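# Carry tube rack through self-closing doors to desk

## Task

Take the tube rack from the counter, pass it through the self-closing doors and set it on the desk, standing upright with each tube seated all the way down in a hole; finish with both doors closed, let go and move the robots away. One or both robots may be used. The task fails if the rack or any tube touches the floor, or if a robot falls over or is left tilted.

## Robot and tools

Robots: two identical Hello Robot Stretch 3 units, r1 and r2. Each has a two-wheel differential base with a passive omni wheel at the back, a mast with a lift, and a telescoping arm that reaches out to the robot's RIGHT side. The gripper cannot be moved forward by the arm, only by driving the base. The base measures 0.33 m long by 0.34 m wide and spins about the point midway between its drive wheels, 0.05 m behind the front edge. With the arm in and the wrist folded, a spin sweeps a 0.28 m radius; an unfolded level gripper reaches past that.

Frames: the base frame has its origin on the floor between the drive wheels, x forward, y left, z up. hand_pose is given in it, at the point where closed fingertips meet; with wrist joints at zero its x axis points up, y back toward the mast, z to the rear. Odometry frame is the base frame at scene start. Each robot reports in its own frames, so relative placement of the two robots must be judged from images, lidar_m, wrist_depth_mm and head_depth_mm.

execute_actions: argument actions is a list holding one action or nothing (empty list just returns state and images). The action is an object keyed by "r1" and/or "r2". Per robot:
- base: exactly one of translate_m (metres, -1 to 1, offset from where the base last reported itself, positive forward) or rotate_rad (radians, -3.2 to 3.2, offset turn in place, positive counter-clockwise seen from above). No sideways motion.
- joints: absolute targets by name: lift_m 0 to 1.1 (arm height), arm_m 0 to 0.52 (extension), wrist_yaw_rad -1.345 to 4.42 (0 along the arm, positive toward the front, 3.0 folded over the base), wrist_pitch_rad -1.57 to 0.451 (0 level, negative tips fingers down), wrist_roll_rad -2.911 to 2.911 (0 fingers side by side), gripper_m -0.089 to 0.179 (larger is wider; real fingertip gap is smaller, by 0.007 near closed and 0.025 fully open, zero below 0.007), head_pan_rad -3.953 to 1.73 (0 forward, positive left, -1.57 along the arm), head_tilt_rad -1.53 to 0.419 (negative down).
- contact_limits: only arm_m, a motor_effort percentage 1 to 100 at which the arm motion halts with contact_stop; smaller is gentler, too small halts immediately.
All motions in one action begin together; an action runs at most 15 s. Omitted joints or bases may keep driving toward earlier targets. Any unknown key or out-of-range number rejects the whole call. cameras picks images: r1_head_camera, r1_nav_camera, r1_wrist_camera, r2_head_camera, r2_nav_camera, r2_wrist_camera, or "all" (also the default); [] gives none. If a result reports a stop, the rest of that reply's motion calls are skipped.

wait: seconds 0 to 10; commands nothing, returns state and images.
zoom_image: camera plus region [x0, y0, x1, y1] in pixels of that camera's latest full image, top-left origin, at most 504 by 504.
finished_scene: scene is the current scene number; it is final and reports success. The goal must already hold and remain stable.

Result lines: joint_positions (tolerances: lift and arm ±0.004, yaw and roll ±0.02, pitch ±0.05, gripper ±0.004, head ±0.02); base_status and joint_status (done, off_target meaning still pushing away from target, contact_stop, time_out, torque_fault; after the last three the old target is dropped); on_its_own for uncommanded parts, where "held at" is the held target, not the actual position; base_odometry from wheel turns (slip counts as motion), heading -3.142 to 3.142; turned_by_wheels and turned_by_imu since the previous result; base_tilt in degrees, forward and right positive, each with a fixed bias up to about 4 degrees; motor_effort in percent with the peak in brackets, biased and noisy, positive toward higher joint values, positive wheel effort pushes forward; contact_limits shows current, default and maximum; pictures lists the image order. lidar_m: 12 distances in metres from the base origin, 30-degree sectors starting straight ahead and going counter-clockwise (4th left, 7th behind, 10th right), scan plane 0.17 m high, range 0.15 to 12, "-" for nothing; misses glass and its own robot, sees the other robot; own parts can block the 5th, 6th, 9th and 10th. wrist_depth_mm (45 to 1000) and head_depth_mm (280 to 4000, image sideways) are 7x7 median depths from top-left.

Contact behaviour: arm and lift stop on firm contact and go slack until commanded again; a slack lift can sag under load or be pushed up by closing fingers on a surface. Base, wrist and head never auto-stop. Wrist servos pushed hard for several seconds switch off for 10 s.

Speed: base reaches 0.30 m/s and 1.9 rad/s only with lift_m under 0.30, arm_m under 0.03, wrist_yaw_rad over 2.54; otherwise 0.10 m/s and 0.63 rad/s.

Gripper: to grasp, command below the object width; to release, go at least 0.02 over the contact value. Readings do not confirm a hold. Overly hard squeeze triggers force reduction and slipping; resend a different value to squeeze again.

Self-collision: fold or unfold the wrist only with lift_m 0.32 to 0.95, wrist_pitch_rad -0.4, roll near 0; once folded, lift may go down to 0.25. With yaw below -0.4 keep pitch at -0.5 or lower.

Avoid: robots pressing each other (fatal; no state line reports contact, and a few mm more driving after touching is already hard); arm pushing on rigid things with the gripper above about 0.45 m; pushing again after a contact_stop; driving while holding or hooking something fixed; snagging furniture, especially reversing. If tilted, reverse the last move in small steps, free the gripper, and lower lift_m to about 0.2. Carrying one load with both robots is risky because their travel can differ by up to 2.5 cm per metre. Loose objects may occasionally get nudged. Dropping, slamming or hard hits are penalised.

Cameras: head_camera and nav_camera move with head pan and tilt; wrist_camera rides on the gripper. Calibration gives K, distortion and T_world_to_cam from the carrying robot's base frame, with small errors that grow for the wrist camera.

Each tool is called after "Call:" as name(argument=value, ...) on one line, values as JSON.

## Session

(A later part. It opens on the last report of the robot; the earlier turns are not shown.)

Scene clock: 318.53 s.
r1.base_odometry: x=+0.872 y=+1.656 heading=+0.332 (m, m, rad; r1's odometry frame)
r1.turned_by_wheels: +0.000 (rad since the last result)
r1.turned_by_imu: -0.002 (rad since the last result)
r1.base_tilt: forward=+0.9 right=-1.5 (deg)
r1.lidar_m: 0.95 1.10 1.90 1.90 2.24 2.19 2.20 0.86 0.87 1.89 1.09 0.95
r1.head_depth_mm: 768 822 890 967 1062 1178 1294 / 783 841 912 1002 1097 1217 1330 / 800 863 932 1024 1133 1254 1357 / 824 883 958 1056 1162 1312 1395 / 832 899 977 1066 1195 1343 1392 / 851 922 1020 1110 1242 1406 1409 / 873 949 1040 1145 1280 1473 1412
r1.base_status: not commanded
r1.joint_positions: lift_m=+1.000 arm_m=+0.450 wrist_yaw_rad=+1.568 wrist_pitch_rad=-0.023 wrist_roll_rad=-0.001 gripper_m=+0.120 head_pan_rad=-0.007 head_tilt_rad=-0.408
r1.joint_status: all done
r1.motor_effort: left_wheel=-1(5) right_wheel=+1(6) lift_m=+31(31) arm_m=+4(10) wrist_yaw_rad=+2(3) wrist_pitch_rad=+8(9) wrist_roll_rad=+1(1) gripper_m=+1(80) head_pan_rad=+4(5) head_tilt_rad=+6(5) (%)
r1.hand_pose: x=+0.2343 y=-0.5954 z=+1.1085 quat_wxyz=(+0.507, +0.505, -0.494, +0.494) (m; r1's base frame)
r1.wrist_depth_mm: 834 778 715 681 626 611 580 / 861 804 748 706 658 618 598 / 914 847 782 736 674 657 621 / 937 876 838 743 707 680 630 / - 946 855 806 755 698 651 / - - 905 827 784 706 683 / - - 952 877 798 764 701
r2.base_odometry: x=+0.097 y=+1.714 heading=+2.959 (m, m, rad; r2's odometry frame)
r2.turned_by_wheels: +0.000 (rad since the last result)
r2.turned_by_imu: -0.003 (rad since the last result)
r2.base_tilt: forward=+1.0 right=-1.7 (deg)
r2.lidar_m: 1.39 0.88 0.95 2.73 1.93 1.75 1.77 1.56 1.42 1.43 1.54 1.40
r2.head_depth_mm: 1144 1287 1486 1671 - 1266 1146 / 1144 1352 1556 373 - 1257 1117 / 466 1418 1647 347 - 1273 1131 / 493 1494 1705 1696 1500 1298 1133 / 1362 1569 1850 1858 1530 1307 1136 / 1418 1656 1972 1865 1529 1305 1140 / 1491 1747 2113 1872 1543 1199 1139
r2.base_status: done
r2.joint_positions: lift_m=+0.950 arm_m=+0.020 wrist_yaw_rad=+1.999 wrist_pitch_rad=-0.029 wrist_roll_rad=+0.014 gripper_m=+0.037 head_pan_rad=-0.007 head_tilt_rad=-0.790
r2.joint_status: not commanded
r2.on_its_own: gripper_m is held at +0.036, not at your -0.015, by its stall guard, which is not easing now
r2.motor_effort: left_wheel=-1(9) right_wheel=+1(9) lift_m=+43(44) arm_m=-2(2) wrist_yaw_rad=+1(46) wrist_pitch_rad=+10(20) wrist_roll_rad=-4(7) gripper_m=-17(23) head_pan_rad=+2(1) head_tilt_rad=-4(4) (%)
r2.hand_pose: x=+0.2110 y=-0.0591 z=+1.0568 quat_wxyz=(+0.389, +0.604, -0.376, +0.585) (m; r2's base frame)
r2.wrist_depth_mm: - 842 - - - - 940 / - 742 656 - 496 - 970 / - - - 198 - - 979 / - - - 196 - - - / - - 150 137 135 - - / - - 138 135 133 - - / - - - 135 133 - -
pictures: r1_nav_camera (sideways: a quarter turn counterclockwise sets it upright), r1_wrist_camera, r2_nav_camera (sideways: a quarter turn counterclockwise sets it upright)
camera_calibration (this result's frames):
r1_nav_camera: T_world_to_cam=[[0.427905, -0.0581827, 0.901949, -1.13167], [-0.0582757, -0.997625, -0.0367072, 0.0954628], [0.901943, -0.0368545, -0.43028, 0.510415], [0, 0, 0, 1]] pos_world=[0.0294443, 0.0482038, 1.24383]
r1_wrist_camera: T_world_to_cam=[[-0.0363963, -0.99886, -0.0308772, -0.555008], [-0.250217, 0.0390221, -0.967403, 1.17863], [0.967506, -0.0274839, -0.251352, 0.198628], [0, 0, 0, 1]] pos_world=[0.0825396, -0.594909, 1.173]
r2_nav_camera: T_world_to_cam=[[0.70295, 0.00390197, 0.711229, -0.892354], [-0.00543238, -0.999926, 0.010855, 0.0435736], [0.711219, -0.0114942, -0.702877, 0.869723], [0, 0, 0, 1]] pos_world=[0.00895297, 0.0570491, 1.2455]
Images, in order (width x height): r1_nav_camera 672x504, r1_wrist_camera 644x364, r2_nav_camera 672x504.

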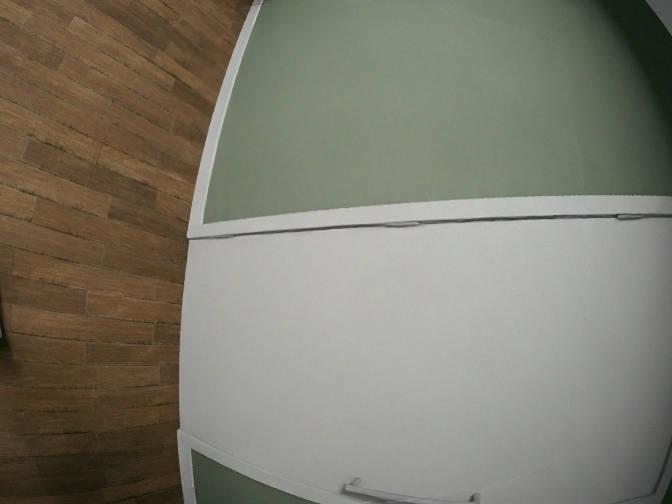

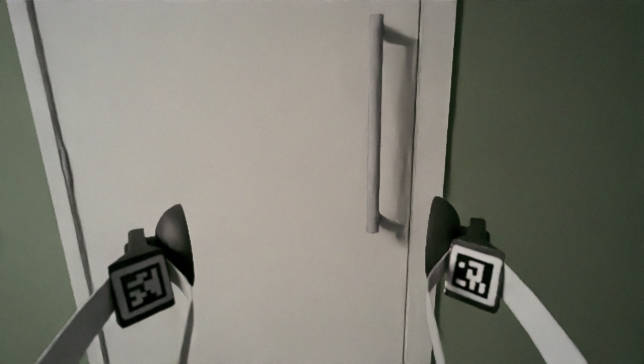

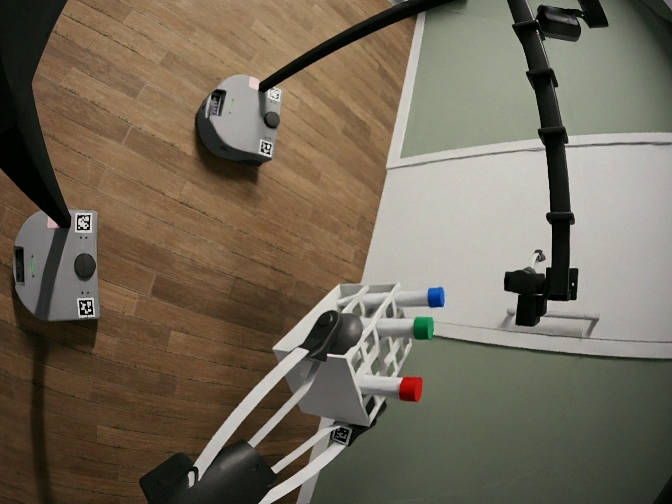

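Call:
execute_actions(actions=[], cameras=["r2_wrist_camera","r2_head_camera"])

Scene clock: 320.80 s.
r1.base_odometry: x=+0.872 y=+1.656 heading=+0.332 (m, m, rad; r1's odometry frame)
r1.turned_by_wheels: +0.000 (rad since the last result)
r1.turned_by_imu: -0.001 (rad since the last result)
r1.base_tilt: forward=+0.7 right=-1.6 (deg)
r1.lidar_m: 0.95 1.10 1.90 1.90 2.24 2.19 2.19 0.86 0.87 1.89 1.09 0.95
r1.head_depth_mm: 768 821 894 974 1068 1176 1300 / 780 848 916 995 1092 1214 1329 / 799 861 933 1025 1128 1273 1366 / 821 884 959 1057 1166 1303 1384 / 835 898 982 1078 1196 1356 1414 / 848 925 1011 1117 1245 1411 1398 / 880 952 1040 1157 1279 1459 1409
r1.base_status: not commanded
r1.joint_positions: lift_m=+1.000 arm_m=+0.450 wrist_yaw_rad=+1.568 wrist_pitch_rad=-0.023 wrist_roll_rad=-0.001 gripper_m=+0.120 head_pan_rad=-0.007 head_tilt_rad=-0.408
r1.joint_status: all done
r1.motor_effort: left_wheel=-1(5) right_wheel=+1(6) lift_m=+31(31) arm_m=+4(10) wrist_yaw_rad=+2(3) wrist_pitch_rad=+9(9) wrist_roll_rad=+1(1) gripper_m=+1(80) head_pan_rad=+4(5) head_tilt_rad=+6(5) (%)
r1.hand_pose: x=+0.2343 y=-0.5954 z=+1.1085 quat_wxyz=(+0.507, +0.505, -0.494, +0.494) (m; r1's base frame)
r1.wrist_depth_mm: 834 777 720 679 625 602 578 / 862 817 750 711 658 629 596 / 904 840 792 740 680 648 608 / 944 870 834 750 713 670 638 / 986 946 858 795 752 684 655 / - - 892 844 781 709 684 / - - 952 874 800 759 696
r2.base_odometry: x=+0.097 y=+1.714 heading=+2.959 (m, m, rad; r2's odometry frame)
r2.turned_by_wheels: +0.000 (rad since the last result)
r2.turned_by_imu: +0.000 (rad since the last result)
r2.base_tilt: forward=+0.9 right=-1.6 (deg)
r2.lidar_m: 1.40 0.88 0.95 2.75 1.93 1.76 1.77 1.56 1.42 1.43 1.54 1.40
r2.head_depth_mm: 1142 1289 1475 1681 - 1261 1142 / 1146 1347 1558 372 - 1255 1116 / 465 1421 1646 347 - 1275 1134 / 493 1483 1702 1707 1492 1302 1128 / 1352 1575 1853 1869 1539 1300 1135 / 1417 1652 1986 1864 1539 1305 1138 / 1483 1745 2121 1862 1549 1198 1137
r2.base_status: done
r2.joint_positions: lift_m=+0.950 arm_m=+0.020 wrist_yaw_rad=+1.999 wrist_pitch_rad=-0.029 wrist_roll_rad=+0.014 gripper_m=+0.037 head_pan_rad=-0.007 head_tilt_rad=-0.790
r2.joint_status: not commanded
r2.on_its_own: gripper_m is held at +0.036, not at your -0.015, by its stall guard, which is not easing now
r2.motor_effort: left_wheel=-1(9) right_wheel=+1(9) lift_m=+43(44) arm_m=-1(2) wrist_yaw_rad=+0(46) wrist_pitch_rad=+10(20) wrist_roll_rad=-4(7) gripper_m=-17(23) head_pan_rad=+2(1) head_tilt_rad=-4(4) (%)
r2.hand_pose: x=+0.2110 y=-0.0591 z=+1.0568 quat_wxyz=(+0.389, +0.604, -0.376, +0.585) (m; r2's base frame)
r2.wrist_depth_mm: - 823 - - - - 963 / - 760 658 - 506 - 970 / - - - 197 - - - / - - - 196 - - - / - - 151 137 134 - - / - - 139 136 133 - - / - - - 135 132 - -
pictures: r2_head_camera (sideways: a quarter turn clockwise sets it upright), r2_wrist_camera
camera_calibration (this result's frames):
r2_head_camera: T_world_to_cam=[[-0.673761, -0.0208952, -0.738654, 0.984586], [-0.0529681, 0.998394, 0.0200718, -0.020469], [0.737049, 0.0526487, -0.673786, 0.833219], [0, 0, 0, 1]] pos_world=[0.0481677, -0.00285865, 1.28909]
r2_wrist_camera: T_world_to_cam=[[0.460721, -0.887498, -0.00916169, -0.135594], [-0.185105, -0.0859866, -0.97895, 1.09911], [0.868028, 0.452718, -0.203896, 0.218603], [0, 0, 0, 1]] pos_world=[0.0761682, -0.124796, 1.1193]
Images, in order (width x height): r2_head_camera 896x504, r2_wrist_camera 644x364.

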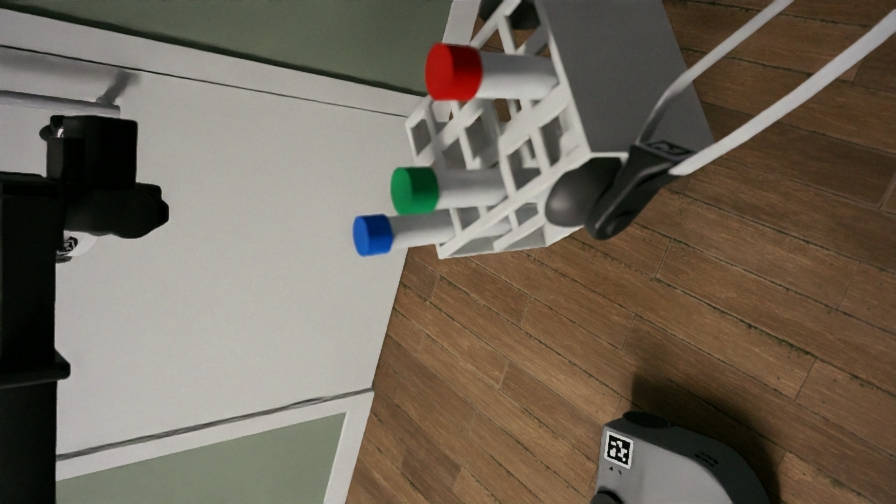

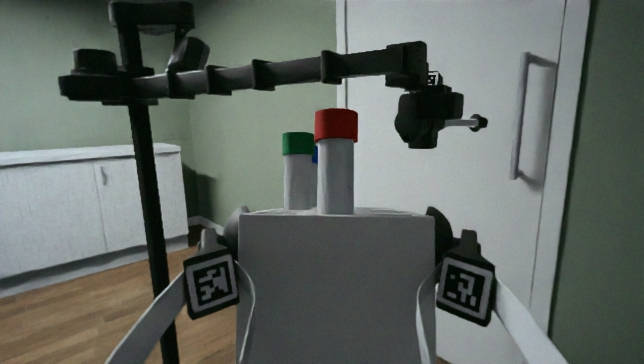

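Call:
execute_actions(actions=[{"r1":{"base":{"rotate_rad":-0.13},"joints":{"arm_m":0.5}}}], cameras=[])

Call:
execute_actions(actions=[{"r1":{"base":{"translate_m":0.4}}}], cameras=["r1_wrist_camera"])

Scene clock: 326.67 s.
r1.base_odometry: x=+0.872 y=+1.656 heading=+0.202 (m, m, rad; r1's odometry frame)
r1.turned_by_wheels: -0.130 (rad since the last result)
r1.turned_by_imu: -0.131 (rad since the last result)
r1.base_tilt: forward=+0.9 right=-1.5 (deg)
r1.lidar_m: 0.95 1.01 1.57 1.90 2.09 2.21 2.19 0.86 0.87 2.20 1.19 0.95
r1.head_depth_mm: 775 834 901 986 1091 1209 1322 / 781 841 915 1002 1108 1227 1335 / 789 850 922 1018 1117 1246 1353 / 798 866 937 1026 1133 1271 1367 / 809 872 951 1039 1149 1281 1371 / 818 886 956 1049 1161 1300 1396 / 812 887 960 1072 1186 1323 1397
r1.base_status: done
r1.joint_positions: lift_m=+1.000 arm_m=+0.500 wrist_yaw_rad=+1.568 wrist_pitch_rad=-0.023 wrist_roll_rad=-0.001 gripper_m=+0.120 head_pan_rad=-0.007 head_tilt_rad=-0.408
r1.joint_status: all done
r1.motor_effort: left_wheel=+1(7) right_wheel=-1(7) lift_m=+32(31) arm_m=+5(6) wrist_yaw_rad=+1(2) wrist_pitch_rad=+8(8) wrist_roll_rad=+1(1) gripper_m=+0(0) head_pan_rad=+4(4) head_tilt_rad=+6(5) (%)
r1.hand_pose: x=+0.2343 y=-0.6454 z=+1.1085 quat_wxyz=(+0.507, +0.505, -0.494, +0.494) (m; r1's base frame)
r1.wrist_depth_mm: 802 769 748 727 712 695 685 / 825 789 790 750 730 725 698 / 864 832 805 788 774 754 726 / 905 889 841 815 782 771 740 / 934 914 880 858 817 796 795 / 981 - 907 878 856 833 816 / - - 989 930 920 873 855
r2.base_odometry: x=+0.097 y=+1.714 heading=+2.959 (m, m, rad; r2's odometry frame)
r2.turned_by_wheels: +0.000 (rad since the last result)
r2.turned_by_imu: +0.000 (rad since the last result)
r2.base_tilt: forward=+1.0 right=-1.6 (deg)
r2.lidar_m: 1.40 0.88 0.96 2.75 1.92 1.76 1.77 1.56 1.42 1.43 1.54 1.40
r2.head_depth_mm: 1122 1290 1474 1677 - 1261 1148 / 404 1340 1555 373 - 1251 1115 / 349 1353 1647 348 - 1274 1129 / 355 1486 1701 1705 1491 1306 1135 / 366 1563 1861 1871 1529 1303 1133 / 370 1655 1978 1871 1531 1310 1136 / 380 1756 2099 1880 1552 1227 1132
r2.base_status: not commanded
r2.joint_positions: lift_m=+0.950 arm_m=+0.020 wrist_yaw_rad=+1.999 wrist_pitch_rad=-0.029 wrist_roll_rad=+0.014 gripper_m=+0.037 head_pan_rad=-0.007 head_tilt_rad=-0.790
r2.joint_status: not commanded
r2.on_its_own: gripper_m is held at +0.036, not at your -0.015, by its stall guard, which is not easing now
r2.motor_effort: left_wheel=-1(0) right_wheel=+1(1) lift_m=+43(43) arm_m=-1(0) wrist_yaw_rad=+1(1) wrist_pitch_rad=+10(10) wrist_roll_rad=-4(4) gripper_m=-18(18) head_pan_rad=+4(2) head_tilt_rad=-4(4) (%)
r2.hand_pose: x=+0.2110 y=-0.0591 z=+1.0568 quat_wxyz=(+0.389, +0.604, -0.376, +0.585) (m; r2's base frame)
r2.wrist_depth_mm: - 856 - - - - 981 / - 771 594 471 400 - 975 / - - - 198 480 - 994 / - - - 197 - - - / - - 150 137 135 - - / - - 139 136 133 - - / - - - 134 132 - -
pictures: none
No camera images: the call's "cameras" was empty. Leave "cameras" out to get every camera's image.

Scene clock: 331.63 s.
r1.base_odometry: x=+1.264 y=+1.737 heading=+0.202 (m, m, rad; r1's odometry frame)
r1.turned_by_wheels: +0.000 (rad since the last result)
r1.turned_by_imu: +0.001 (rad since the last result)
r1.base_tilt: forward=+0.7 right=-1.6 (deg)
r1.lidar_m: 0.55 0.60 0.91 1.83 2.01 2.61 2.59 1.15 2.27 1.42 0.69 0.55
r1.head_depth_mm: 433 466 504 549 605 673 756 / 436 470 510 555 615 685 770 / 441 474 515 565 623 695 784 / 445 482 523 570 631 706 799 / 449 487 529 578 640 720 815 / 454 491 534 587 651 732 824 / 459 496 541 593 652 727 832
r1.base_status: done
r1.joint_positions: lift_m=+1.000 arm_m=+0.500 wrist_yaw_rad=+1.568 wrist_pitch_rad=-0.023 wrist_roll_rad=-0.001 gripper_m=+0.120 head_pan_rad=-0.007 head_tilt_rad=-0.408
r1.joint_status: not commanded
r1.motor_effort: left_wheel=+1(6) right_wheel=-1(3) lift_m=+30(31) arm_m=+4(4) wrist_yaw_rad=+1(1) wrist_pitch_rad=+9(9) wrist_roll_rad=+1(1) gripper_m=+0(1) head_pan_rad=+5(4) head_tilt_rad=+6(6) (%)
r1.hand_pose: x=+0.2343 y=-0.6454 z=+1.1085 quat_wxyz=(+0.507, +0.505, -0.494, +0.494) (m; r1's base frame)
r1.wrist_depth_mm: 389 376 364 355 341 337 334 / 402 390 383 366 352 354 342 / 416 409 399 380 367 364 353 / 440 424 412 398 382 377 370 / 458 443 431 413 393 391 383 / 478 - 449 432 416 404 397 / 503 486 469 458 428 432 414
r2.base_odometry: x=+0.097 y=+1.714 heading=+2.959 (m, m, rad; r2's odometry frame)
r2.turned_by_wheels: +0.000 (rad since the last result)
r2.turned_by_imu: +0.000 (rad since the last result)
r2.base_tilt: forward=+1.0 right=-1.6 (deg)
r2.lidar_m: 1.39 1.17 2.72 2.75 1.93 1.76 1.76 1.56 1.42 1.43 1.54 1.40
r2.head_depth_mm: 1146 1291 1479 1677 - 1267 1147 / 1164 1351 1557 373 - 1256 1114 / 1240 1420 1649 347 - 1275 1131 / 1293 1488 1695 1704 1500 1305 1132 / 1353 1564 1850 1855 1525 1304 1136 / 1420 1657 1964 1857 1461 1311 1131 / 1487 1753 2126 1877 1448 1308 1139
r2.base_status: not commanded
r2.joint_positions: lift_m=+0.950 arm_m=+0.020 wrist_yaw_rad=+1.999 wrist_pitch_rad=-0.029 wrist_roll_rad=+0.014 gripper_m=+0.037 head_pan_rad=-0.007 head_tilt_rad=-0.790
r2.joint_status: not commanded
r2.on_its_own: gripper_m is held at +0.036, not at your -0.015, by its stall guard, which is not easing now
r2.motor_effort: left_wheel=-1(1) right_wheel=+1(1) lift_m=+43(43) arm_m=-2(2) wrist_yaw_rad=+1(1) wrist_pitch_rad=+10(10) wrist_roll_rad=-4(4) gripper_m=-18(18) head_pan_rad=+2(2) head_tilt_rad=-4(4) (%)
r2.hand_pose: x=+0.2110 y=-0.0591 z=+1.0568 quat_wxyz=(+0.389, +0.604, -0.376, +0.585) (m; r2's base frame)
r2.wrist_depth_mm: - - - - - - 971 / - - - - - - 978 / - - - 198 - - - / - - - 197 - - - / - - 150 138 135 - - / - - 139 136 133 - - / - - - 135 133 - -
pictures: r1_wrist_camera
camera_calibration (this result's frames):
r1_wrist_camera: T_world_to_cam=[[-0.0363888, -0.998861, -0.0308771, -0.604916], [-0.250217, 0.0390202, -0.967403, 1.18058], [0.967506, -0.0274767, -0.251352, 0.197259], [0, 0, 0, 1]] pos_world=[0.0825396, -0.644873, 1.173]
Images, in order (width x height): r1_wrist_camera 644x364.

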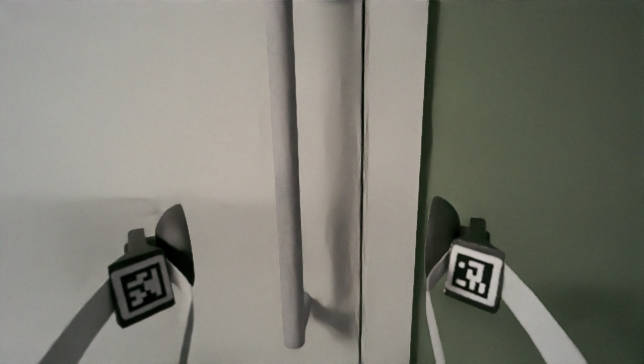

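Call:
execute_actions(actions=[{"r1":{"base":{"translate_m":0.185},"joints":{"arm_m":0.478}}}], cameras=["r1_wrist_camera"])

Call:
execute_actions(actions=[{"r1":{"joints":{"gripper_m":-0.06}}}], cameras=[])

Call:
execute_actions(actions=[{"r1":{"base":{"translate_m":-0.12},"joints":{"arm_m":0.468,"wrist_yaw_rad":1.62}}}], cameras=[])

Call:
execute_actions(actions=[{"r1":{"base":{"translate_m":-0.12},"joints":{"arm_m":0.438,"gripper_m":-0.07,"wrist_yaw_rad":1.66}}}], cameras=["r1_wrist_camera"])

Scene clock: 338.70 s.
r1.base_odometry: x=+1.445 y=+1.774 heading=+0.202 (m, m, rad; r1's odometry frame)
r1.turned_by_wheels: +0.000 (rad since the last result)
r1.turned_by_imu: +0.000 (rad since the last result)
r1.base_tilt: forward=+0.7 right=-1.4 (deg)
r1.lidar_m: 0.37 0.40 0.61 1.80 1.99 2.79 2.77 1.31 2.30 0.94 0.46 0.37
r1.head_depth_mm: - 294 319 348 383 426 478 / 283 298 322 353 389 433 487 / 285 300 326 357 395 439 495 / 286 304 330 362 400 445 506 / 288 307 334 367 406 454 515 / 289 311 338 372 412 461 522 / 291 315 343 377 418 471 534
r1.base_status: done
r1.joint_positions: lift_m=+1.000 arm_m=+0.478 wrist_yaw_rad=+1.568 wrist_pitch_rad=-0.023 wrist_roll_rad=-0.001 gripper_m=+0.120 head_pan_rad=-0.007 head_tilt_rad=-0.408
r1.joint_status: all done
r1.motor_effort: left_wheel=+2(6) right_wheel=-1(3) lift_m=+31(31) arm_m=-6(7) wrist_yaw_rad=+1(2) wrist_pitch_rad=+9(9) wrist_roll_rad=+1(1) gripper_m=+1(0) head_pan_rad=+4(5) head_tilt_rad=+5(5) (%)
r1.hand_pose: x=+0.2343 y=-0.6241 z=+1.1085 quat_wxyz=(+0.507, +0.505, -0.494, +0.494) (m; r1's base frame)
r1.wrist_depth_mm: 204 199 193 123 184 166 166 / 211 207 201 128 191 173 177 / 220 214 208 133 197 179 183 / 230 224 217 139 205 186 191 / 241 234 227 144 214 193 199 / 252 - 236 153 224 198 208 / 266 258 249 234 231 210 216
r2.base_odometry: x=+0.097 y=+1.714 heading=+2.959 (m, m, rad; r2's odometry frame)
r2.turned_by_wheels: +0.000 (rad since the last result)
r2.turned_by_imu: +0.000 (rad since the last result)
r2.base_tilt: forward=+1.0 right=-1.7 (deg)
r2.lidar_m: 1.40 1.32 2.72 2.74 1.93 1.76 1.77 1.55 1.41 1.43 1.54 1.40
r2.head_depth_mm: 1140 1291 1475 1675 - 1268 1147 / 1184 1349 1558 373 - 1259 1116 / 1238 1417 1647 347 - 1269 1126 / 1300 1490 1704 1697 1494 1305 1132 / 1362 1561 1847 1775 1531 1303 1135 / 1421 1663 1984 1640 1535 1310 1136 / 1494 1729 1999 1710 1542 1315 1137
r2.base_status: not commanded
r2.joint_positions: lift_m=+0.950 arm_m=+0.020 wrist_yaw_rad=+1.999 wrist_pitch_rad=-0.029 wrist_roll_rad=+0.014 gripper_m=+0.037 head_pan_rad=-0.007 head_tilt_rad=-0.790
r2.joint_status: not commanded
r2.on_its_own: gripper_m is held at +0.036, not at your -0.015, by its stall guard, which is not easing now
r2.motor_effort: left_wheel=-1(1) right_wheel=+2(2) lift_m=+43(43) arm_m=-1(2) wrist_yaw_rad=+1(1) wrist_pitch_rad=+9(9) wrist_roll_rad=-4(4) gripper_m=-18(17) head_pan_rad=+3(3) head_tilt_rad=-4(4) (%)
r2.hand_pose: x=+0.2110 y=-0.0591 z=+1.0568 quat_wxyz=(+0.389, +0.604, -0.376, +0.585) (m; r2's base frame)
r2.wrist_depth_mm: - - - - - - 951 / - - - - - - 981 / - - - 197 - - 984 / - - - 196 - - - / - - 150 138 134 - - / - - 139 136 133 - - / - - - 135 133 - -
pictures: r1_wrist_camera
camera_calibration (this result's frames):
r1_wrist_camera: T_world_to_cam=[[-0.0363849, -0.998861, -0.0308771, -0.583654], [-0.250217, 0.0390192, -0.967403, 1.17975], [0.967506, -0.0274729, -0.251352, 0.197846], [0, 0, 0, 1]] pos_world=[0.0825396, -0.623587, 1.173]
Images, in order (width x height): r1_wrist_camera 644x364.

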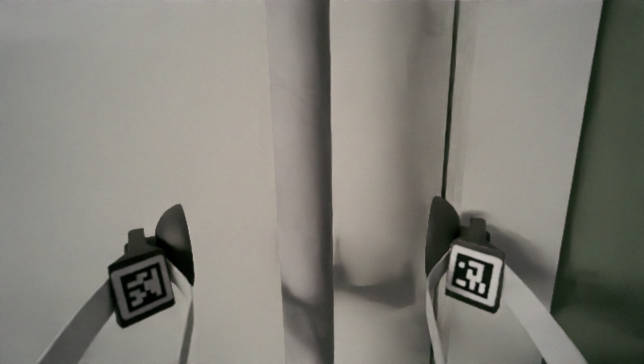

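Scene clock: 341.00 s.
r1.base_odometry: x=+1.445 y=+1.774 heading=+0.203 (m, m, rad; r1's odometry frame)
r1.turned_by_wheels: +0.000 (rad since the last result)
r1.turned_by_imu: +0.000 (rad since the last result)
r1.base_tilt: forward=+0.7 right=-1.6 (deg)
r1.lidar_m: 0.36 0.40 0.61 1.80 1.99 2.79 2.77 1.31 2.29 0.94 0.46 0.37
r1.head_depth_mm: - 292 316 345 379 423 475 / - 296 320 350 386 429 483 / 284 299 325 354 392 437 493 / 286 302 328 359 398 445 503 / 287 306 333 364 403 452 514 / 288 310 338 371 410 460 523 / 291 313 342 376 417 468 535
r1.base_status: not commanded
r1.joint_positions: lift_m=+1.000 arm_m=+0.478 wrist_yaw_rad=+1.575 wrist_pitch_rad=-0.023 wrist_roll_rad=-0.001 gripper_m=-0.058 head_pan_rad=-0.007 head_tilt_rad=-0.408
r1.joint_status: all done
r1.motor_effort: left_wheel=+5(4) right_wheel=-5(5) lift_m=+31(31) arm_m=-5(6) wrist_yaw_rad=-5(4) wrist_pitch_rad=+9(8) wrist_roll_rad=+1(1) gripper_m=-36(98) head_pan_rad=+4(4) head_tilt_rad=+6(6) (%)
r1.hand_pose: x=+0.2343 y=-0.6222 z=+1.1085 quat_wxyz=(+0.505, +0.507, -0.492, +0.496) (m; r1's base frame)
r1.wrist_depth_mm: 200 194 188 117 178 166 164 / 207 202 196 121 183 171 174 / 217 211 203 125 190 178 181 / 227 219 212 131 199 185 189 / 236 230 221 136 206 192 198 / 250 240 231 140 213 200 206 / 261 253 241 151 226 208 215
r2.base_odometry: x=+0.097 y=+1.714 heading=+2.959 (m, m, rad; r2's odometry frame)
r2.turned_by_wheels: +0.000 (rad since the last result)
r2.turned_by_imu: +0.000 (rad since the last result)
r2.base_tilt: forward=+1.0 right=-1.7 (deg)
r2.lidar_m: 1.40 1.32 2.72 2.75 1.93 1.76 1.77 1.56 1.42 1.43 1.53 1.40
r2.head_depth_mm: 1141 1290 1488 1671 - 1268 1148 / 1172 1348 1556 372 - 1251 1122 / 1240 1406 1647 347 - 1274 1136 / 1295 1480 1696 1704 1487 1301 1132 / 1362 1567 1847 1769 1532 1301 1134 / 1426 1649 1973 1633 1545 1308 1135 / 1494 1738 1999 1722 1548 1311 1143
r2.base_status: not commanded
r2.joint_positions: lift_m=+0.950 arm_m=+0.020 wrist_yaw_rad=+1.999 wrist_pitch_rad=-0.029 wrist_roll_rad=+0.014 gripper_m=+0.037 head_pan_rad=-0.007 head_tilt_rad=-0.790
r2.joint_status: not commanded
r2.on_its_own: gripper_m is held at +0.036, not at your -0.015, by its stall guard, which is not easing now
r2.motor_effort: left_wheel=-1(1) right_wheel=+2(1) lift_m=+43(43) arm_m=-1(1) wrist_yaw_rad=+2(1) wrist_pitch_rad=+10(10) wrist_roll_rad=-4(4) gripper_m=-17(17) head_pan_rad=+2(3) head_tilt_rad=-3(4) (%)
r2.hand_pose: x=+0.2110 y=-0.0591 z=+1.0568 quat_wxyz=(+0.389, +0.604, -0.376, +0.585) (m; r2's base frame)
r2.wrist_depth_mm: - - - - - - 960 / - - - - - - 970 / - - - 198 - - 992 / - - - 197 - - - / - - 151 137 135 - - / - - 138 136 133 - - / - - - 135 133 - -
pictures: none
No camera images: the call's "cameras" was empty. Leave "cameras" out to get every camera's image.

Scene clock: 343.13 s.
r1.base_odometry: x=+1.327 y=+1.750 heading=+0.203 (m, m, rad; r1's odometry frame)
r1.turned_by_wheels: +0.001 (rad since the last result)
r1.turned_by_imu: +0.000 (rad since the last result)
r1.base_tilt: forward=+0.9 right=-1.4 (deg)
r1.lidar_m: 0.44 0.52 0.81 1.83 2.01 2.67 2.65 1.21 2.28 1.25 0.50 0.44
r1.head_depth_mm: 332 356 384 418 458 508 567 / 339 365 395 432 474 526 588 / 347 374 407 444 490 548 615 / 356 384 418 459 508 568 644 / 364 394 431 475 526 594 677 / 374 406 444 491 549 618 710 / 385 418 459 507 569 631 715
r1.base_status: done
r1.joint_positions: lift_m=+1.000 arm_m=+0.468 wrist_yaw_rad=+1.659 wrist_pitch_rad=-0.023 wrist_roll_rad=-0.001 gripper_m=-0.048 head_pan_rad=-0.007 head_tilt_rad=-0.408
r1.joint_status: wrist_yaw_rad off_target (ended at +1.659, target +1.620); the others done
r1.on_its_own: gripper_m is held at -0.050, not at your -0.060, by its stall guard, which is still easing; wrist_yaw_rad is at rest, and its effort (-32) is outside its rest range (-12 to +12)
r1.motor_effort: left_wheel=+13(12) right_wheel=-15(14) lift_m=+31(31) arm_m=+0(12) wrist_yaw_rad=-32(33) wrist_pitch_rad=+9(9) wrist_roll_rad=+1(1) gripper_m=-35(36) head_pan_rad=+4(4) head_tilt_rad=+5(5) (%)
r1.hand_pose: x=+0.2333 y=-0.5903 z=+1.1085 quat_wxyz=(+0.484, +0.527, -0.471, +0.516) (m; r1's base frame)
r1.wrist_depth_mm: 249 224 201 121 166 260 263 / 263 236 209 125 172 270 271 / 280 247 219 129 178 281 279 / 296 260 229 133 185 295 292 / 315 274 246 134 191 308 302 / 339 291 252 140 196 322 309 / 361 315 264 149 211 335 323
r2.base_odometry: x=+0.097 y=+1.714 heading=+2.959 (m, m, rad; r2's odometry frame)
r2.turned_by_wheels: +0.000 (rad since the last result)
r2.turned_by_imu: +0.000 (rad since the last result)
r2.base_tilt: forward=+1.0 right=-1.8 (deg)
r2.lidar_m: 1.28 1.22 2.72 2.75 1.92 1.76 1.77 1.55 1.41 1.43 1.54 1.40
r2.head_depth_mm: 1147 1288 1476 1671 - 1267 1145 / 1059 1248 1487 372 - 1257 1123 / 1138 1292 1504 347 - 1272 1127 / 1212 1391 1590 1697 1490 1301 1131 / 1294 1505 1781 1860 1536 1302 1134 / 1390 1627 1966 1640 1465 1310 1136 / 1487 1746 2127 1587 1483 1312 1135
r2.base_status: not commanded
r2.joint_positions: lift_m=+0.950 arm_m=+0.020 wrist_yaw_rad=+1.999 wrist_pitch_rad=-0.029 wrist_roll_rad=+0.014 gripper_m=+0.037 head_pan_rad=-0.007 head_tilt_rad=-0.790
r2.joint_status: not commanded
r2.on_its_own: gripper_m is held at +0.036, not at your -0.015, by its stall guard, which is not easing now
r2.motor_effort: left_wheel=-1(0) right_wheel=+1(1) lift_m=+43(43) arm_m=-1(2) wrist_yaw_rad=+1(2) wrist_pitch_rad=+10(10) wrist_roll_rad=-4(4) gripper_m=-17(17) head_pan_rad=+2(2) head_tilt_rad=-4(4) (%)
r2.hand_pose: x=+0.2110 y=-0.0591 z=+1.0568 quat_wxyz=(+0.389, +0.604, -0.376, +0.585) (m; r2's base frame)
r2.wrist_depth_mm: - - - - - - 932 / - - - - - - 965 / - - - 198 - - - / - - - 197 - - - / - - 151 138 135 - - / - - 139 136 133 - - / - - - 135 133 - -
pictures: none
No camera images: the call's "cameras" was empty. Leave "cameras" out to get every camera's image.

Scene clock: 346.37 s.
r1.base_odometry: x=+1.210 y=+1.725 heading=+0.204 (m, m, rad; r1's odometry frame)
r1.turned_by_wheels: +0.001 (rad since the last result)
r1.turned_by_imu: +0.018 (rad since the last result)
r1.base_tilt: forward=+0.8 right=-1.4 (deg)
r1.lidar_m: 0.50 0.65 1.02 1.84 2.05 2.55 2.53 1.11 2.26 1.48 0.51 0.48
r1.head_depth_mm: 380 407 439 476 520 571 637 / 395 424 458 500 546 607 680 / 411 443 481 525 579 645 729 / 428 464 505 555 616 691 787 / 448 485 531 589 656 742 853 / 468 511 562 626 700 797 904 / 492 538 596 650 721 816 941
r1.base_status: done
r1.joint_positions: lift_m=+1.000 arm_m=+0.438 wrist_yaw_rad=+1.764 wrist_pitch_rad=-0.023 wrist_roll_rad=-0.001 gripper_m=-0.055 head_pan_rad=-0.007 head_tilt_rad=-0.408
r1.joint_status: wrist_yaw_rad off_target (ended at +1.764, target +1.660); gripper_m off_target (ended at -0.055, target -0.070); the others done
r1.on_its_own: wrist_yaw_rad is held at +1.743, not at your +1.660, by its stall guard, which is not easing now; gripper_m is held at -0.056, not at your -0.070, by its stall guard, which is still easing; wrist_yaw_rad is at rest, and its effort (-18) is outside its rest range (-12 to +12)
r1.motor_effort: left_wheel=+9(22) right_wheel=-12(30) lift_m=+31(31) arm_m=+6(6) wrist_yaw_rad=-18(62) wrist_pitch_rad=+9(9) wrist_roll_rad=+1(1) gripper_m=-35(98) head_pan_rad=+5(4) head_tilt_rad=+5(6) (%)
r1.hand_pose: x=+0.2295 y=-0.5334 z=+1.1084 quat_wxyz=(+0.456, +0.551, -0.442, +0.541) (m; r1's base frame)
r1.wrist_depth_mm: 405 293 226 112 155 134 334 / 443 311 238 116 160 137 347 / 485 334 249 120 165 145 358 / 535 358 262 124 171 150 367 / 601 386 297 128 177 157 381 / 684 423 - 133 177 165 396 / 789 489 306 142 196 172 409
r2.base_odometry: x=+0.097 y=+1.714 heading=+2.959 (m, m, rad; r2's odometry frame)
r2.turned_by_wheels: +0.000 (rad since the last result)
r2.turned_by_imu: +0.000 (rad since the last result)
r2.base_tilt: forward=+0.9 right=-1.7 (deg)
r2.lidar_m: 1.15 1.13 2.72 2.75 1.93 1.76 1.77 1.56 1.41 1.43 1.54 1.40
r2.head_depth_mm: 1154 1287 1483 1674 - 1262 1148 / 986 2790 1630 372 - 1257 1117 / 1003 1157 1327 347 - 1271 1129 / 1109 1274 1459 1657 1490 1299 1134 / 1222 1421 1697 1859 1531 1305 1135 / 1356 1606 1980 1872 1446 1301 1138 / 1485 1747 2121 1880 1418 1309 1140
r2.base_status: not commanded
r2.joint_positions: lift_m=+0.950 arm_m=+0.020 wrist_yaw_rad=+1.999 wrist_pitch_rad=-0.029 wrist_roll_rad=+0.014 gripper_m=+0.037 head_pan_rad=-0.007 head_tilt_rad=-0.790
r2.joint_status: not commanded
r2.on_its_own: gripper_m is held at +0.036, not at your -0.015, by its stall guard, which is not easing now
r2.motor_effort: left_wheel=-1(1) right_wheel=+1(1) lift_m=+43(43) arm_m=-1(2) wrist_yaw_rad=+2(1) wrist_pitch_rad=+10(10) wrist_roll_rad=-4(4) gripper_m=-17(18) head_pan_rad=+3(2) head_tilt_rad=-4(3) (%)
r2.hand_pose: x=+0.2110 y=-0.0591 z=+1.0568 quat_wxyz=(+0.389, +0.604, -0.376, +0.585) (m; r2's base frame)
r2.wrist_depth_mm: - - - - - 986 933 / - - - - - 976 981 / - - - 198 - - - / - - - 195 - - - / - - 150 137 134 - - / - - 138 136 133 - - / - - - 135 133 - -
pictures: r1_wrist_camera
camera_calibration (this result's frames):
r1_wrist_camera: T_world_to_cam=[[0.159117, -0.986772, -0.0310439, -0.531465], [-0.253338, -0.0104186, -0.967322, 1.1492], [0.954202, 0.161782, -0.251644, 0.309254], [0, 0, 0, 1]] pos_world=[0.0806098, -0.562493, 1.17297]
Images, in order (width x height): r1_wrist_camera 644x364.

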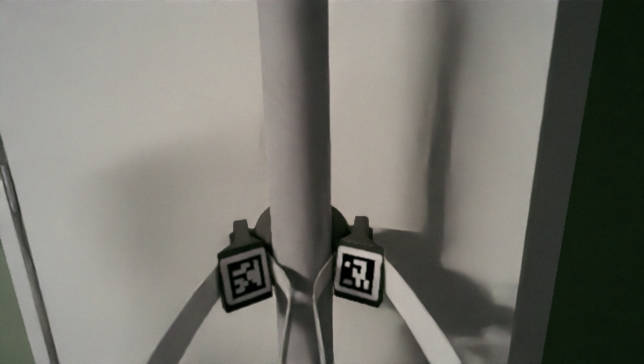

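Call:
execute_actions(actions=[{"r1":{"base":{"translate_m":-0.09},"joints":{"arm_m":0.35,"gripper_m":-0.06,"wrist_yaw_rad":1.62}}}], cameras=[])

Call:
execute_actions(actions=[{"r1":{"base":{"translate_m":-0.09},"joints":{"arm_m":0.27,"gripper_m":-0.07,"wrist_yaw_rad":1.42}}}], cameras=[])

Call:
execute_actions(actions=[{"r1":{"base":{"translate_m":-0.07},"joints":{"arm_m":0.17,"gripper_m":-0.06,"wrist_yaw_rad":1.28}}}], cameras=["r1_wrist_camera"])

Scene clock: 353.30 s.
r1.base_odometry: x=+1.122 y=+1.707 heading=+0.204 (m, m, rad; r1's odometry frame)
r1.turned_by_wheels: +0.000 (rad since the last result)
r1.turned_by_imu: -0.002 (rad since the last result)
r1.base_tilt: forward=+0.8 right=-1.4 (deg)
r1.lidar_m: 0.53 0.75 1.17 1.86 2.08 2.46 2.44 1.04 2.24 1.71 0.51 0.50
r1.head_depth_mm: 407 435 467 507 551 603 670 / 427 460 495 538 590 651 728 / 451 485 527 577 631 709 799 / 476 516 562 618 688 773 884 / 507 550 605 671 752 850 986 / 539 588 651 727 825 926 1057 / 577 630 692 754 842 962 1095
r1.base_status: done
r1.joint_positions: lift_m=+1.000 arm_m=+0.350 wrist_yaw_rad=+1.661 wrist_pitch_rad=-0.024 wrist_roll_rad=-0.001 gripper_m=-0.052 head_pan_rad=-0.007 head_tilt_rad=-0.408
r1.joint_status: wrist_yaw_rad off_target (ended at +1.661, target +1.620); gripper_m off_target (ended at -0.052, target -0.060); the others done
r1.on_its_own: wrist_yaw_rad is held at +1.662, not at your +1.620, by its stall guard, which is not easing now; gripper_m is held at -0.053, not at your -0.060, by its stall guard, which is still easing
r1.motor_effort: left_wheel=+2(20) right_wheel=-4(33) lift_m=+32(31) arm_m=-5(5) wrist_yaw_rad=+1(63) wrist_pitch_rad=+9(9) wrist_roll_rad=+1(1) gripper_m=-31(98) head_pan_rad=+5(5) head_tilt_rad=+6(6) (%)
r1.hand_pose: x=+0.2332 y=-0.4723 z=+1.1084 quat_wxyz=(+0.484, +0.527, -0.470, +0.516) (m; r1's base frame)
r1.wrist_depth_mm: 432 306 231 111 156 134 431 / 473 324 242 114 161 138 448 / 525 346 254 119 166 142 464 / 583 378 269 124 172 148 480 / 664 404 302 128 177 154 499 / 757 439 330 133 177 162 515 / 828 501 313 146 198 169 532
r2.base_odometry: x=+0.097 y=+1.714 heading=+2.959 (m, m, rad; r2's odometry frame)
r2.turned_by_wheels: +0.000 (rad since the last result)
r2.turned_by_imu: +0.000 (rad since the last result)
r2.base_tilt: forward=+1.0 right=-1.7 (deg)
r2.lidar_m: 1.06 1.06 2.72 2.75 1.92 1.76 1.77 1.56 1.42 1.42 1.54 1.40
r2.head_depth_mm: 1152 1291 1484 1672 - 1265 1144 / 3274 3218 2115 373 - 1254 1119 / 886 1046 1241 347 - 1272 1130 / 679 1155 1318 1509 1492 1303 1131 / 1135 1330 1607 1817 1534 1305 1134 / 1306 1555 1928 1871 1428 1311 1136 / 1482 1755 2124 1882 1346 1311 1137
r2.base_status: not commanded
r2.joint_positions: lift_m=+0.950 arm_m=+0.020 wrist_yaw_rad=+1.999 wrist_pitch_rad=-0.029 wrist_roll_rad=+0.014 gripper_m=+0.037 head_pan_rad=-0.007 head_tilt_rad=-0.790
r2.joint_status: not commanded
r2.on_its_own: gripper_m is held at +0.036, not at your -0.015, by its stall guard, which is not easing now
r2.motor_effort: left_wheel=-1(1) right_wheel=+1(1) lift_m=+43(43) arm_m=-1(1) wrist_yaw_rad=+2(1) wrist_pitch_rad=+10(10) wrist_roll_rad=-4(4) gripper_m=-18(17) head_pan_rad=+3(1) head_tilt_rad=-4(4) (%)
r2.hand_pose: x=+0.2110 y=-0.0591 z=+1.0568 quat_wxyz=(+0.389, +0.604, -0.376, +0.585) (m; r2's base frame)
r2.wrist_depth_mm: - - - - - - 956 / - - 974 - 940 - 956 / - - - 198 - - - / - - - 196 - - - / - - 151 137 134 - - / - - 138 136 133 - - / - - - 134 133 - -
pictures: none
No camera images: the call's "cameras" was empty. Leave "cameras" out to get every camera's image.

Scene clock: 357.27 s.
r1.base_odometry: x=+1.034 y=+1.689 heading=+0.205 (m, m, rad; r1's odometry frame)
r1.turned_by_wheels: +0.000 (rad since the last result)
r1.turned_by_imu: +0.039 (rad since the last result)
r1.base_tilt: forward=+0.8 right=-1.5 (deg)
r1.lidar_m: 0.56 0.85 1.39 1.88 2.13 2.37 2.36 0.98 2.22 1.75 0.50 0.50
r1.head_depth_mm: 437 465 500 538 583 635 702 / 466 500 538 584 636 700 782 / 498 538 582 636 704 780 879 / 539 585 635 701 782 880 1013 / 583 637 700 781 879 1005 1169 / 636 703 774 860 956 1071 1224 / 673 723 797 882 984 1110 1265
r1.base_status: done
r1.joint_positions: lift_m=+1.000 arm_m=+0.270 wrist_yaw_rad=+1.517 wrist_pitch_rad=-0.024 wrist_roll_rad=+0.000 gripper_m=-0.051 head_pan_rad=-0.007 head_tilt_rad=-0.407
r1.joint_status: wrist_yaw_rad off_target (ended at +1.517, target +1.420); gripper_m off_target (ended at -0.051, target -0.070); the others done
r1.on_its_own: wrist_yaw_rad is held at +1.499, not at your +1.420, by its stall guard, which is not easing now; gripper_m is held at -0.053, not at your -0.070, by its stall guard, which is still easing; wrist_yaw_rad is at rest, and its effort (-15) is outside its rest range (-12 to +12)
r1.motor_effort: left_wheel=+5(33) right_wheel=-9(50) lift_m=+31(31) arm_m=+4(5) wrist_yaw_rad=-15(81) wrist_pitch_rad=+9(14) wrist_roll_rad=+1(1) gripper_m=-33(99) head_pan_rad=+4(4) head_tilt_rad=+4(6) (%)
r1.hand_pose: x=+0.2339 y=-0.4285 z=+1.1083 quat_wxyz=(+0.520, +0.492, -0.507, +0.480) (m; r1's base frame)
r1.wrist_depth_mm: 427 302 230 111 155 133 523 / 467 323 241 115 160 137 544 / 513 344 254 119 165 142 556 / 575 370 267 125 171 148 583 / 653 399 301 127 176 155 603 / 745 437 323 133 176 162 633 / 801 510 315 145 198 169 658
r2.base_odometry: x=+0.097 y=+1.714 heading=+2.959 (m, m, rad; r2's odometry frame)
r2.turned_by_wheels: +0.000 (rad since the last result)
r2.turned_by_imu: +0.000 (rad since the last result)
r2.base_tilt: forward=+0.8 right=-1.7 (deg)
r2.lidar_m: 0.99 0.99 2.72 2.75 1.93 1.75 1.77 1.56 1.42 1.43 1.54 1.40
r2.head_depth_mm: 1154 1290 1475 1670 - 1265 1147 / 3320 3224 2098 373 - 1253 1118 / 3265 3045 2282 348 - 1275 1127 / 865 993 1177 1345 1498 1305 1134 / 612 1222 1494 1767 1534 1309 1136 / 1242 1518 1910 1875 1428 1309 1135 / 1481 1749 2114 1863 1349 1276 1141
r2.base_status: not commanded
r2.joint_positions: lift_m=+0.950 arm_m=+0.020 wrist_yaw_rad=+1.999 wrist_pitch_rad=-0.029 wrist_roll_rad=+0.014 gripper_m=+0.037 head_pan_rad=-0.007 head_tilt_rad=-0.790
r2.joint_status: not commanded
r2.on_its_own: gripper_m is held at +0.036, not at your -0.015, by its stall guard, which is not easing now
r2.motor_effort: left_wheel=-1(1) right_wheel=+2(2) lift_m=+43(43) arm_m=-2(1) wrist_yaw_rad=+1(1) wrist_pitch_rad=+10(10) wrist_roll_rad=-4(4) gripper_m=-17(17) head_pan_rad=+2(2) head_tilt_rad=-4(4) (%)
r2.hand_pose: x=+0.2110 y=-0.0591 z=+1.0568 quat_wxyz=(+0.389, +0.604, -0.376, +0.585) (m; r2's base frame)
r2.wrist_depth_mm: - - - - 993 - 961 / - - 967 - 942 - 990 / - - - 199 871 - - / - - - 196 - - - / - - 151 138 135 - - / - - 138 136 133 - - / - - - 135 133 - -
pictures: none
No camera images: the call's "cameras" was empty. Leave "cameras" out to get every camera's image.

Scene clock: 360.63 s.
r1.base_odometry: x=+0.965 y=+1.675 heading=+0.205 (m, m, rad; r1's odometry frame)
r1.turned_by_wheels: +0.000 (rad since the last result)
r1.turned_by_imu: +0.038 (rad since the last result)
r1.base_tilt: forward=+0.7 right=-1.5 (deg)
r1.lidar_m: 0.58 0.95 1.60 1.89 2.19 2.30 2.30 0.93 2.20 1.75 0.47 0.47
r1.head_depth_mm: 449 477 509 549 592 644 701 / 487 522 561 607 659 726 803 / 533 573 622 680 748 833 936 / 588 638 697 769 860 974 1117 / 655 717 796 888 996 1145 1299 / 724 790 864 951 1065 1200 1340 / 746 818 894 987 1099 1246 1363
r1.base_status: done
r1.joint_positions: lift_m=+1.000 arm_m=+0.170 wrist_yaw_rad=+1.342 wrist_pitch_rad=-0.024 wrist_roll_rad=+0.000 gripper_m=-0.045 head_pan_rad=-0.007 head_tilt_rad=-0.406
r1.joint_status: wrist_yaw_rad off_target (ended at +1.342, target +1.280); gripper_m off_target (ended at -0.045, target -0.060); the others done
r1.on_its_own: wrist_yaw_rad is held at +1.335, not at your +1.280, by its stall guard, which is not easing now; gripper_m is held at -0.047, not at your -0.060, by its stall guard, which is still easing
r1.motor_effort: left_wheel=+3(29) right_wheel=-6(50) lift_m=+31(30) arm_m=+1(12) wrist_yaw_rad=-5(82) wrist_pitch_rad=+9(15) wrist_roll_rad=+1(1) gripper_m=-28(74) head_pan_rad=+4(4) head_tilt_rad=+5(5) (%)
r1.hand_pose: x=+0.2275 y=-0.3729 z=+1.1082 quat_wxyz=(+0.560, +0.446, -0.548, +0.433) (m; r1's base frame)
r1.wrist_depth_mm: 392 287 226 110 157 136 641 / 426 306 236 115 161 139 665 / 467 326 248 119 167 145 686 / 516 351 261 125 173 151 722 / 569 376 290 128 177 158 755 / 649 408 313 133 179 166 794 / 742 459 303 145 198 175 811
r2.base_odometry: x=+0.097 y=+1.714 heading=+2.959 (m, m, rad; r2's odometry frame)
r2.turned_by_wheels: +0.000 (rad since the last result)
r2.turned_by_imu: +0.000 (rad since the last result)
r2.base_tilt: forward=+1.0 right=-1.7 (deg)
r2.lidar_m: 0.94 0.95 2.71 2.74 1.93 1.75 1.77 1.56 1.42 1.43 1.54 1.40
r2.head_depth_mm: 1153 1291 1479 1674 - 1265 1145 / 3310 3216 2105 373 - 1260 1119 / 3426 3229 2357 347 - 1274 1128 / 822 957 1086 1158 1463 1303 1132 / 832 1053 1327 1707 1527 1307 1132 / 688 1448 1879 1857 1498 1307 1139 / 578 1745 2127 1880 1348 1230 1137
r2.base_status: not commanded
r2.joint_positions: lift_m=+0.950 arm_m=+0.020 wrist_yaw_rad=+1.999 wrist_pitch_rad=-0.029 wrist_roll_rad=+0.014 gripper_m=+0.037 head_pan_rad=-0.007 head_tilt_rad=-0.790
r2.joint_status: not commanded
r2.on_its_own: gripper_m is held at +0.036, not at your -0.015, by its stall guard, which is not easing now
r2.motor_effort: left_wheel=-1(1) right_wheel=+2(1) lift_m=+43(43) arm_m=-1(1) wrist_yaw_rad=+1(2) wrist_pitch_rad=+10(9) wrist_roll_rad=-4(4) gripper_m=-18(18) head_pan_rad=+2(2) head_tilt_rad=-4(4) (%)
r2.hand_pose: x=+0.2110 y=-0.0591 z=+1.0568 quat_wxyz=(+0.389, +0.604, -0.376, +0.585) (m; r2's base frame)
r2.wrist_depth_mm: - - - - - - 991 / - 879 878 - - - 988 / - - - 199 - - 992 / - - - 196 - - - / - - 151 137 134 - - / - - 138 136 133 - - / - - - 135 133 - -
pictures: r1_wrist_camera
camera_calibration (this result's frames):
r1_wrist_camera: T_world_to_cam=[[-0.259445, -0.965252, -0.0312483, -0.269334], [-0.236286, 0.0948163, -0.967046, 1.18517], [0.936407, -0.243512, -0.252675, 0.139139], [0, 0, 0, 1]] pos_world=[0.0798718, -0.338467, 1.17286]
Images, in order (width x height): r1_wrist_camera 644x364.

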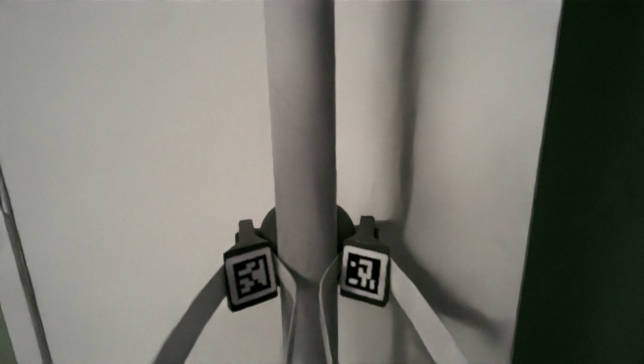

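One more step, then set yaw to actual.

Call:
execute_actions(actions=[{"r1":{"base":{"translate_m":-0.07},"joints":{"arm_m":0.05,"gripper_m":-0.07,"wrist_yaw_rad":1.2}}}], cameras=["r2_nav_camera"])

Scene clock: 369.83 s.
r1.base_odometry: x=+0.897 y=+1.660 heading=+0.205 (m, m, rad; r1's odometry frame)
r1.turned_by_wheels: +0.000 (rad since the last result)
r1.turned_by_imu: -0.003 (rad since the last result)
r1.base_tilt: forward=+0.9 right=-1.6 (deg)
r1.lidar_m: 0.53 1.03 1.73 1.91 2.22 2.24 2.24 0.88 0.88 1.90 0.38 0.39
r1.head_depth_mm: 407 432 458 489 527 569 618 / 452 484 518 556 606 663 729 / 510 548 593 648 713 792 888 / 582 635 698 772 865 984 1145 / 683 755 841 956 1087 1245 1359 / 791 857 938 1037 1153 1305 1399 / 818 887 970 1071 1205 1341 1407
r1.base_status: done
r1.joint_positions: lift_m=+1.000 arm_m=+0.050 wrist_yaw_rad=+1.334 wrist_pitch_rad=-0.025 wrist_roll_rad=+0.000 gripper_m=-0.055 head_pan_rad=-0.007 head_tilt_rad=-0.406
r1.joint_status: wrist_yaw_rad off_target (ended at +1.334, target +1.200); gripper_m off_target (ended at -0.055, target -0.070); the others done
r1.on_its_own: wrist_yaw_rad is held at +1.335, not at your +1.200, by its stall guard, which is not easing now; gripper_m is held at -0.056, not at your -0.070, by its stall guard, which is still easing
r1.motor_effort: left_wheel=+1(13) right_wheel=-4(29) lift_m=+30(31) arm_m=-1(7) wrist_yaw_rad=+0(70) wrist_pitch_rad=+9(10) wrist_roll_rad=+1(1) gripper_m=-22(98) head_pan_rad=+4(4) head_tilt_rad=+4(5) (%)
r1.hand_pose: x=+0.2271 y=-0.2550 z=+1.1081 quat_wxyz=(+0.561, +0.444, -0.550, +0.431) (m; r1's base frame)
r1.wrist_depth_mm: 670 376 253 109 153 128 124 / 707 408 267 114 158 131 755 / 732 445 284 118 163 135 790 / 768 486 301 123 168 138 822 / 806 540 344 127 173 142 851 / 845 607 378 132 173 146 900 / 893 766 353 143 196 154 954
r2.base_odometry: x=+0.097 y=+1.714 heading=+2.959 (m, m, rad; r2's odometry frame)
r2.turned_by_wheels: +0.000 (rad since the last result)
r2.turned_by_imu: -0.001 (rad since the last result)
r2.base_tilt: forward=+0.9 right=-1.6 (deg)
r2.lidar_m: 0.89 0.89 0.95 2.74 1.93 1.75 1.77 1.55 1.42 1.42 1.54 1.40
r2.head_depth_mm: 1152 1286 1489 1669 - 1269 1147 / 3306 3202 2107 372 - 1255 1121 / 3445 3205 2350 347 - 1269 1129 / 3579 3273 2356 1697 1491 1310 1133 / 3076 3076 2125 1501 1497 1304 1131 / 762 926 1849 1857 1541 1285 1135 / 793 1754 2103 1882 1539 1195 1140
r2.base_status: not commanded
r2.joint_positions: lift_m=+0.950 arm_m=+0.020 wrist_yaw_rad=+1.999 wrist_pitch_rad=-0.029 wrist_roll_rad=+0.014 gripper_m=+0.037 head_pan_rad=-0.007 head_tilt_rad=-0.790
r2.joint_status: not commanded
r2.on_its_own: gripper_m is held at +0.036, not at your -0.015, by its stall guard, which is not easing now
r2.motor_effort: left_wheel=-1(1) right_wheel=+1(1) lift_m=+43(43) arm_m=-2(1) wrist_yaw_rad=+0(1) wrist_pitch_rad=+10(10) wrist_roll_rad=-4(4) gripper_m=-17(17) head_pan_rad=+3(3) head_tilt_rad=-4(4) (%)
r2.hand_pose: x=+0.2110 y=-0.0591 z=+1.0568 quat_wxyz=(+0.389, +0.604, -0.376, +0.585) (m; r2's base frame)
r2.wrist_depth_mm: - - - - - - 975 / - 766 839 - - - 983 / - - - 197 - - - / - - - 196 - - - / - - 150 137 134 - - / - - 138 136 134 - - / - - - 135 133 - -
pictures: r2_nav_camera (sideways: a quarter turn counterclockwise sets it upright)
camera_calibration (this result's frames):
r2_nav_camera: T_world_to_cam=[[0.702949, 0.00390197, 0.711229, -0.892354], [-0.00543239, -0.999926, 0.010855, 0.0435736], [0.711219, -0.0114942, -0.702876, 0.869723], [0, 0, 0, 1]] pos_world=[0.00895299, 0.0570491, 1.2455]
Images, in order (width x height): r2_nav_camera 672x504.

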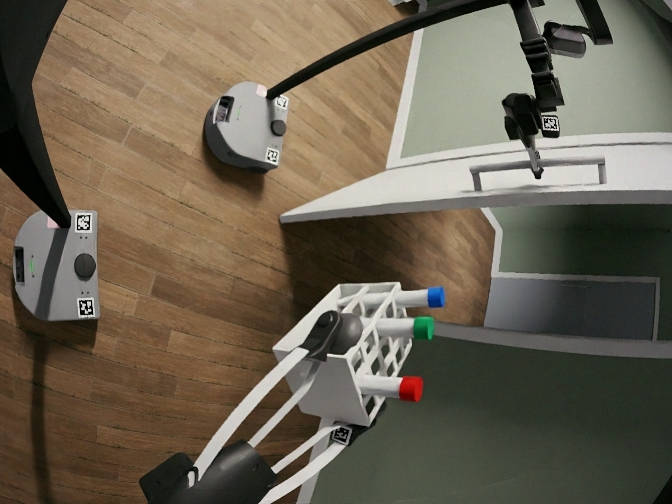

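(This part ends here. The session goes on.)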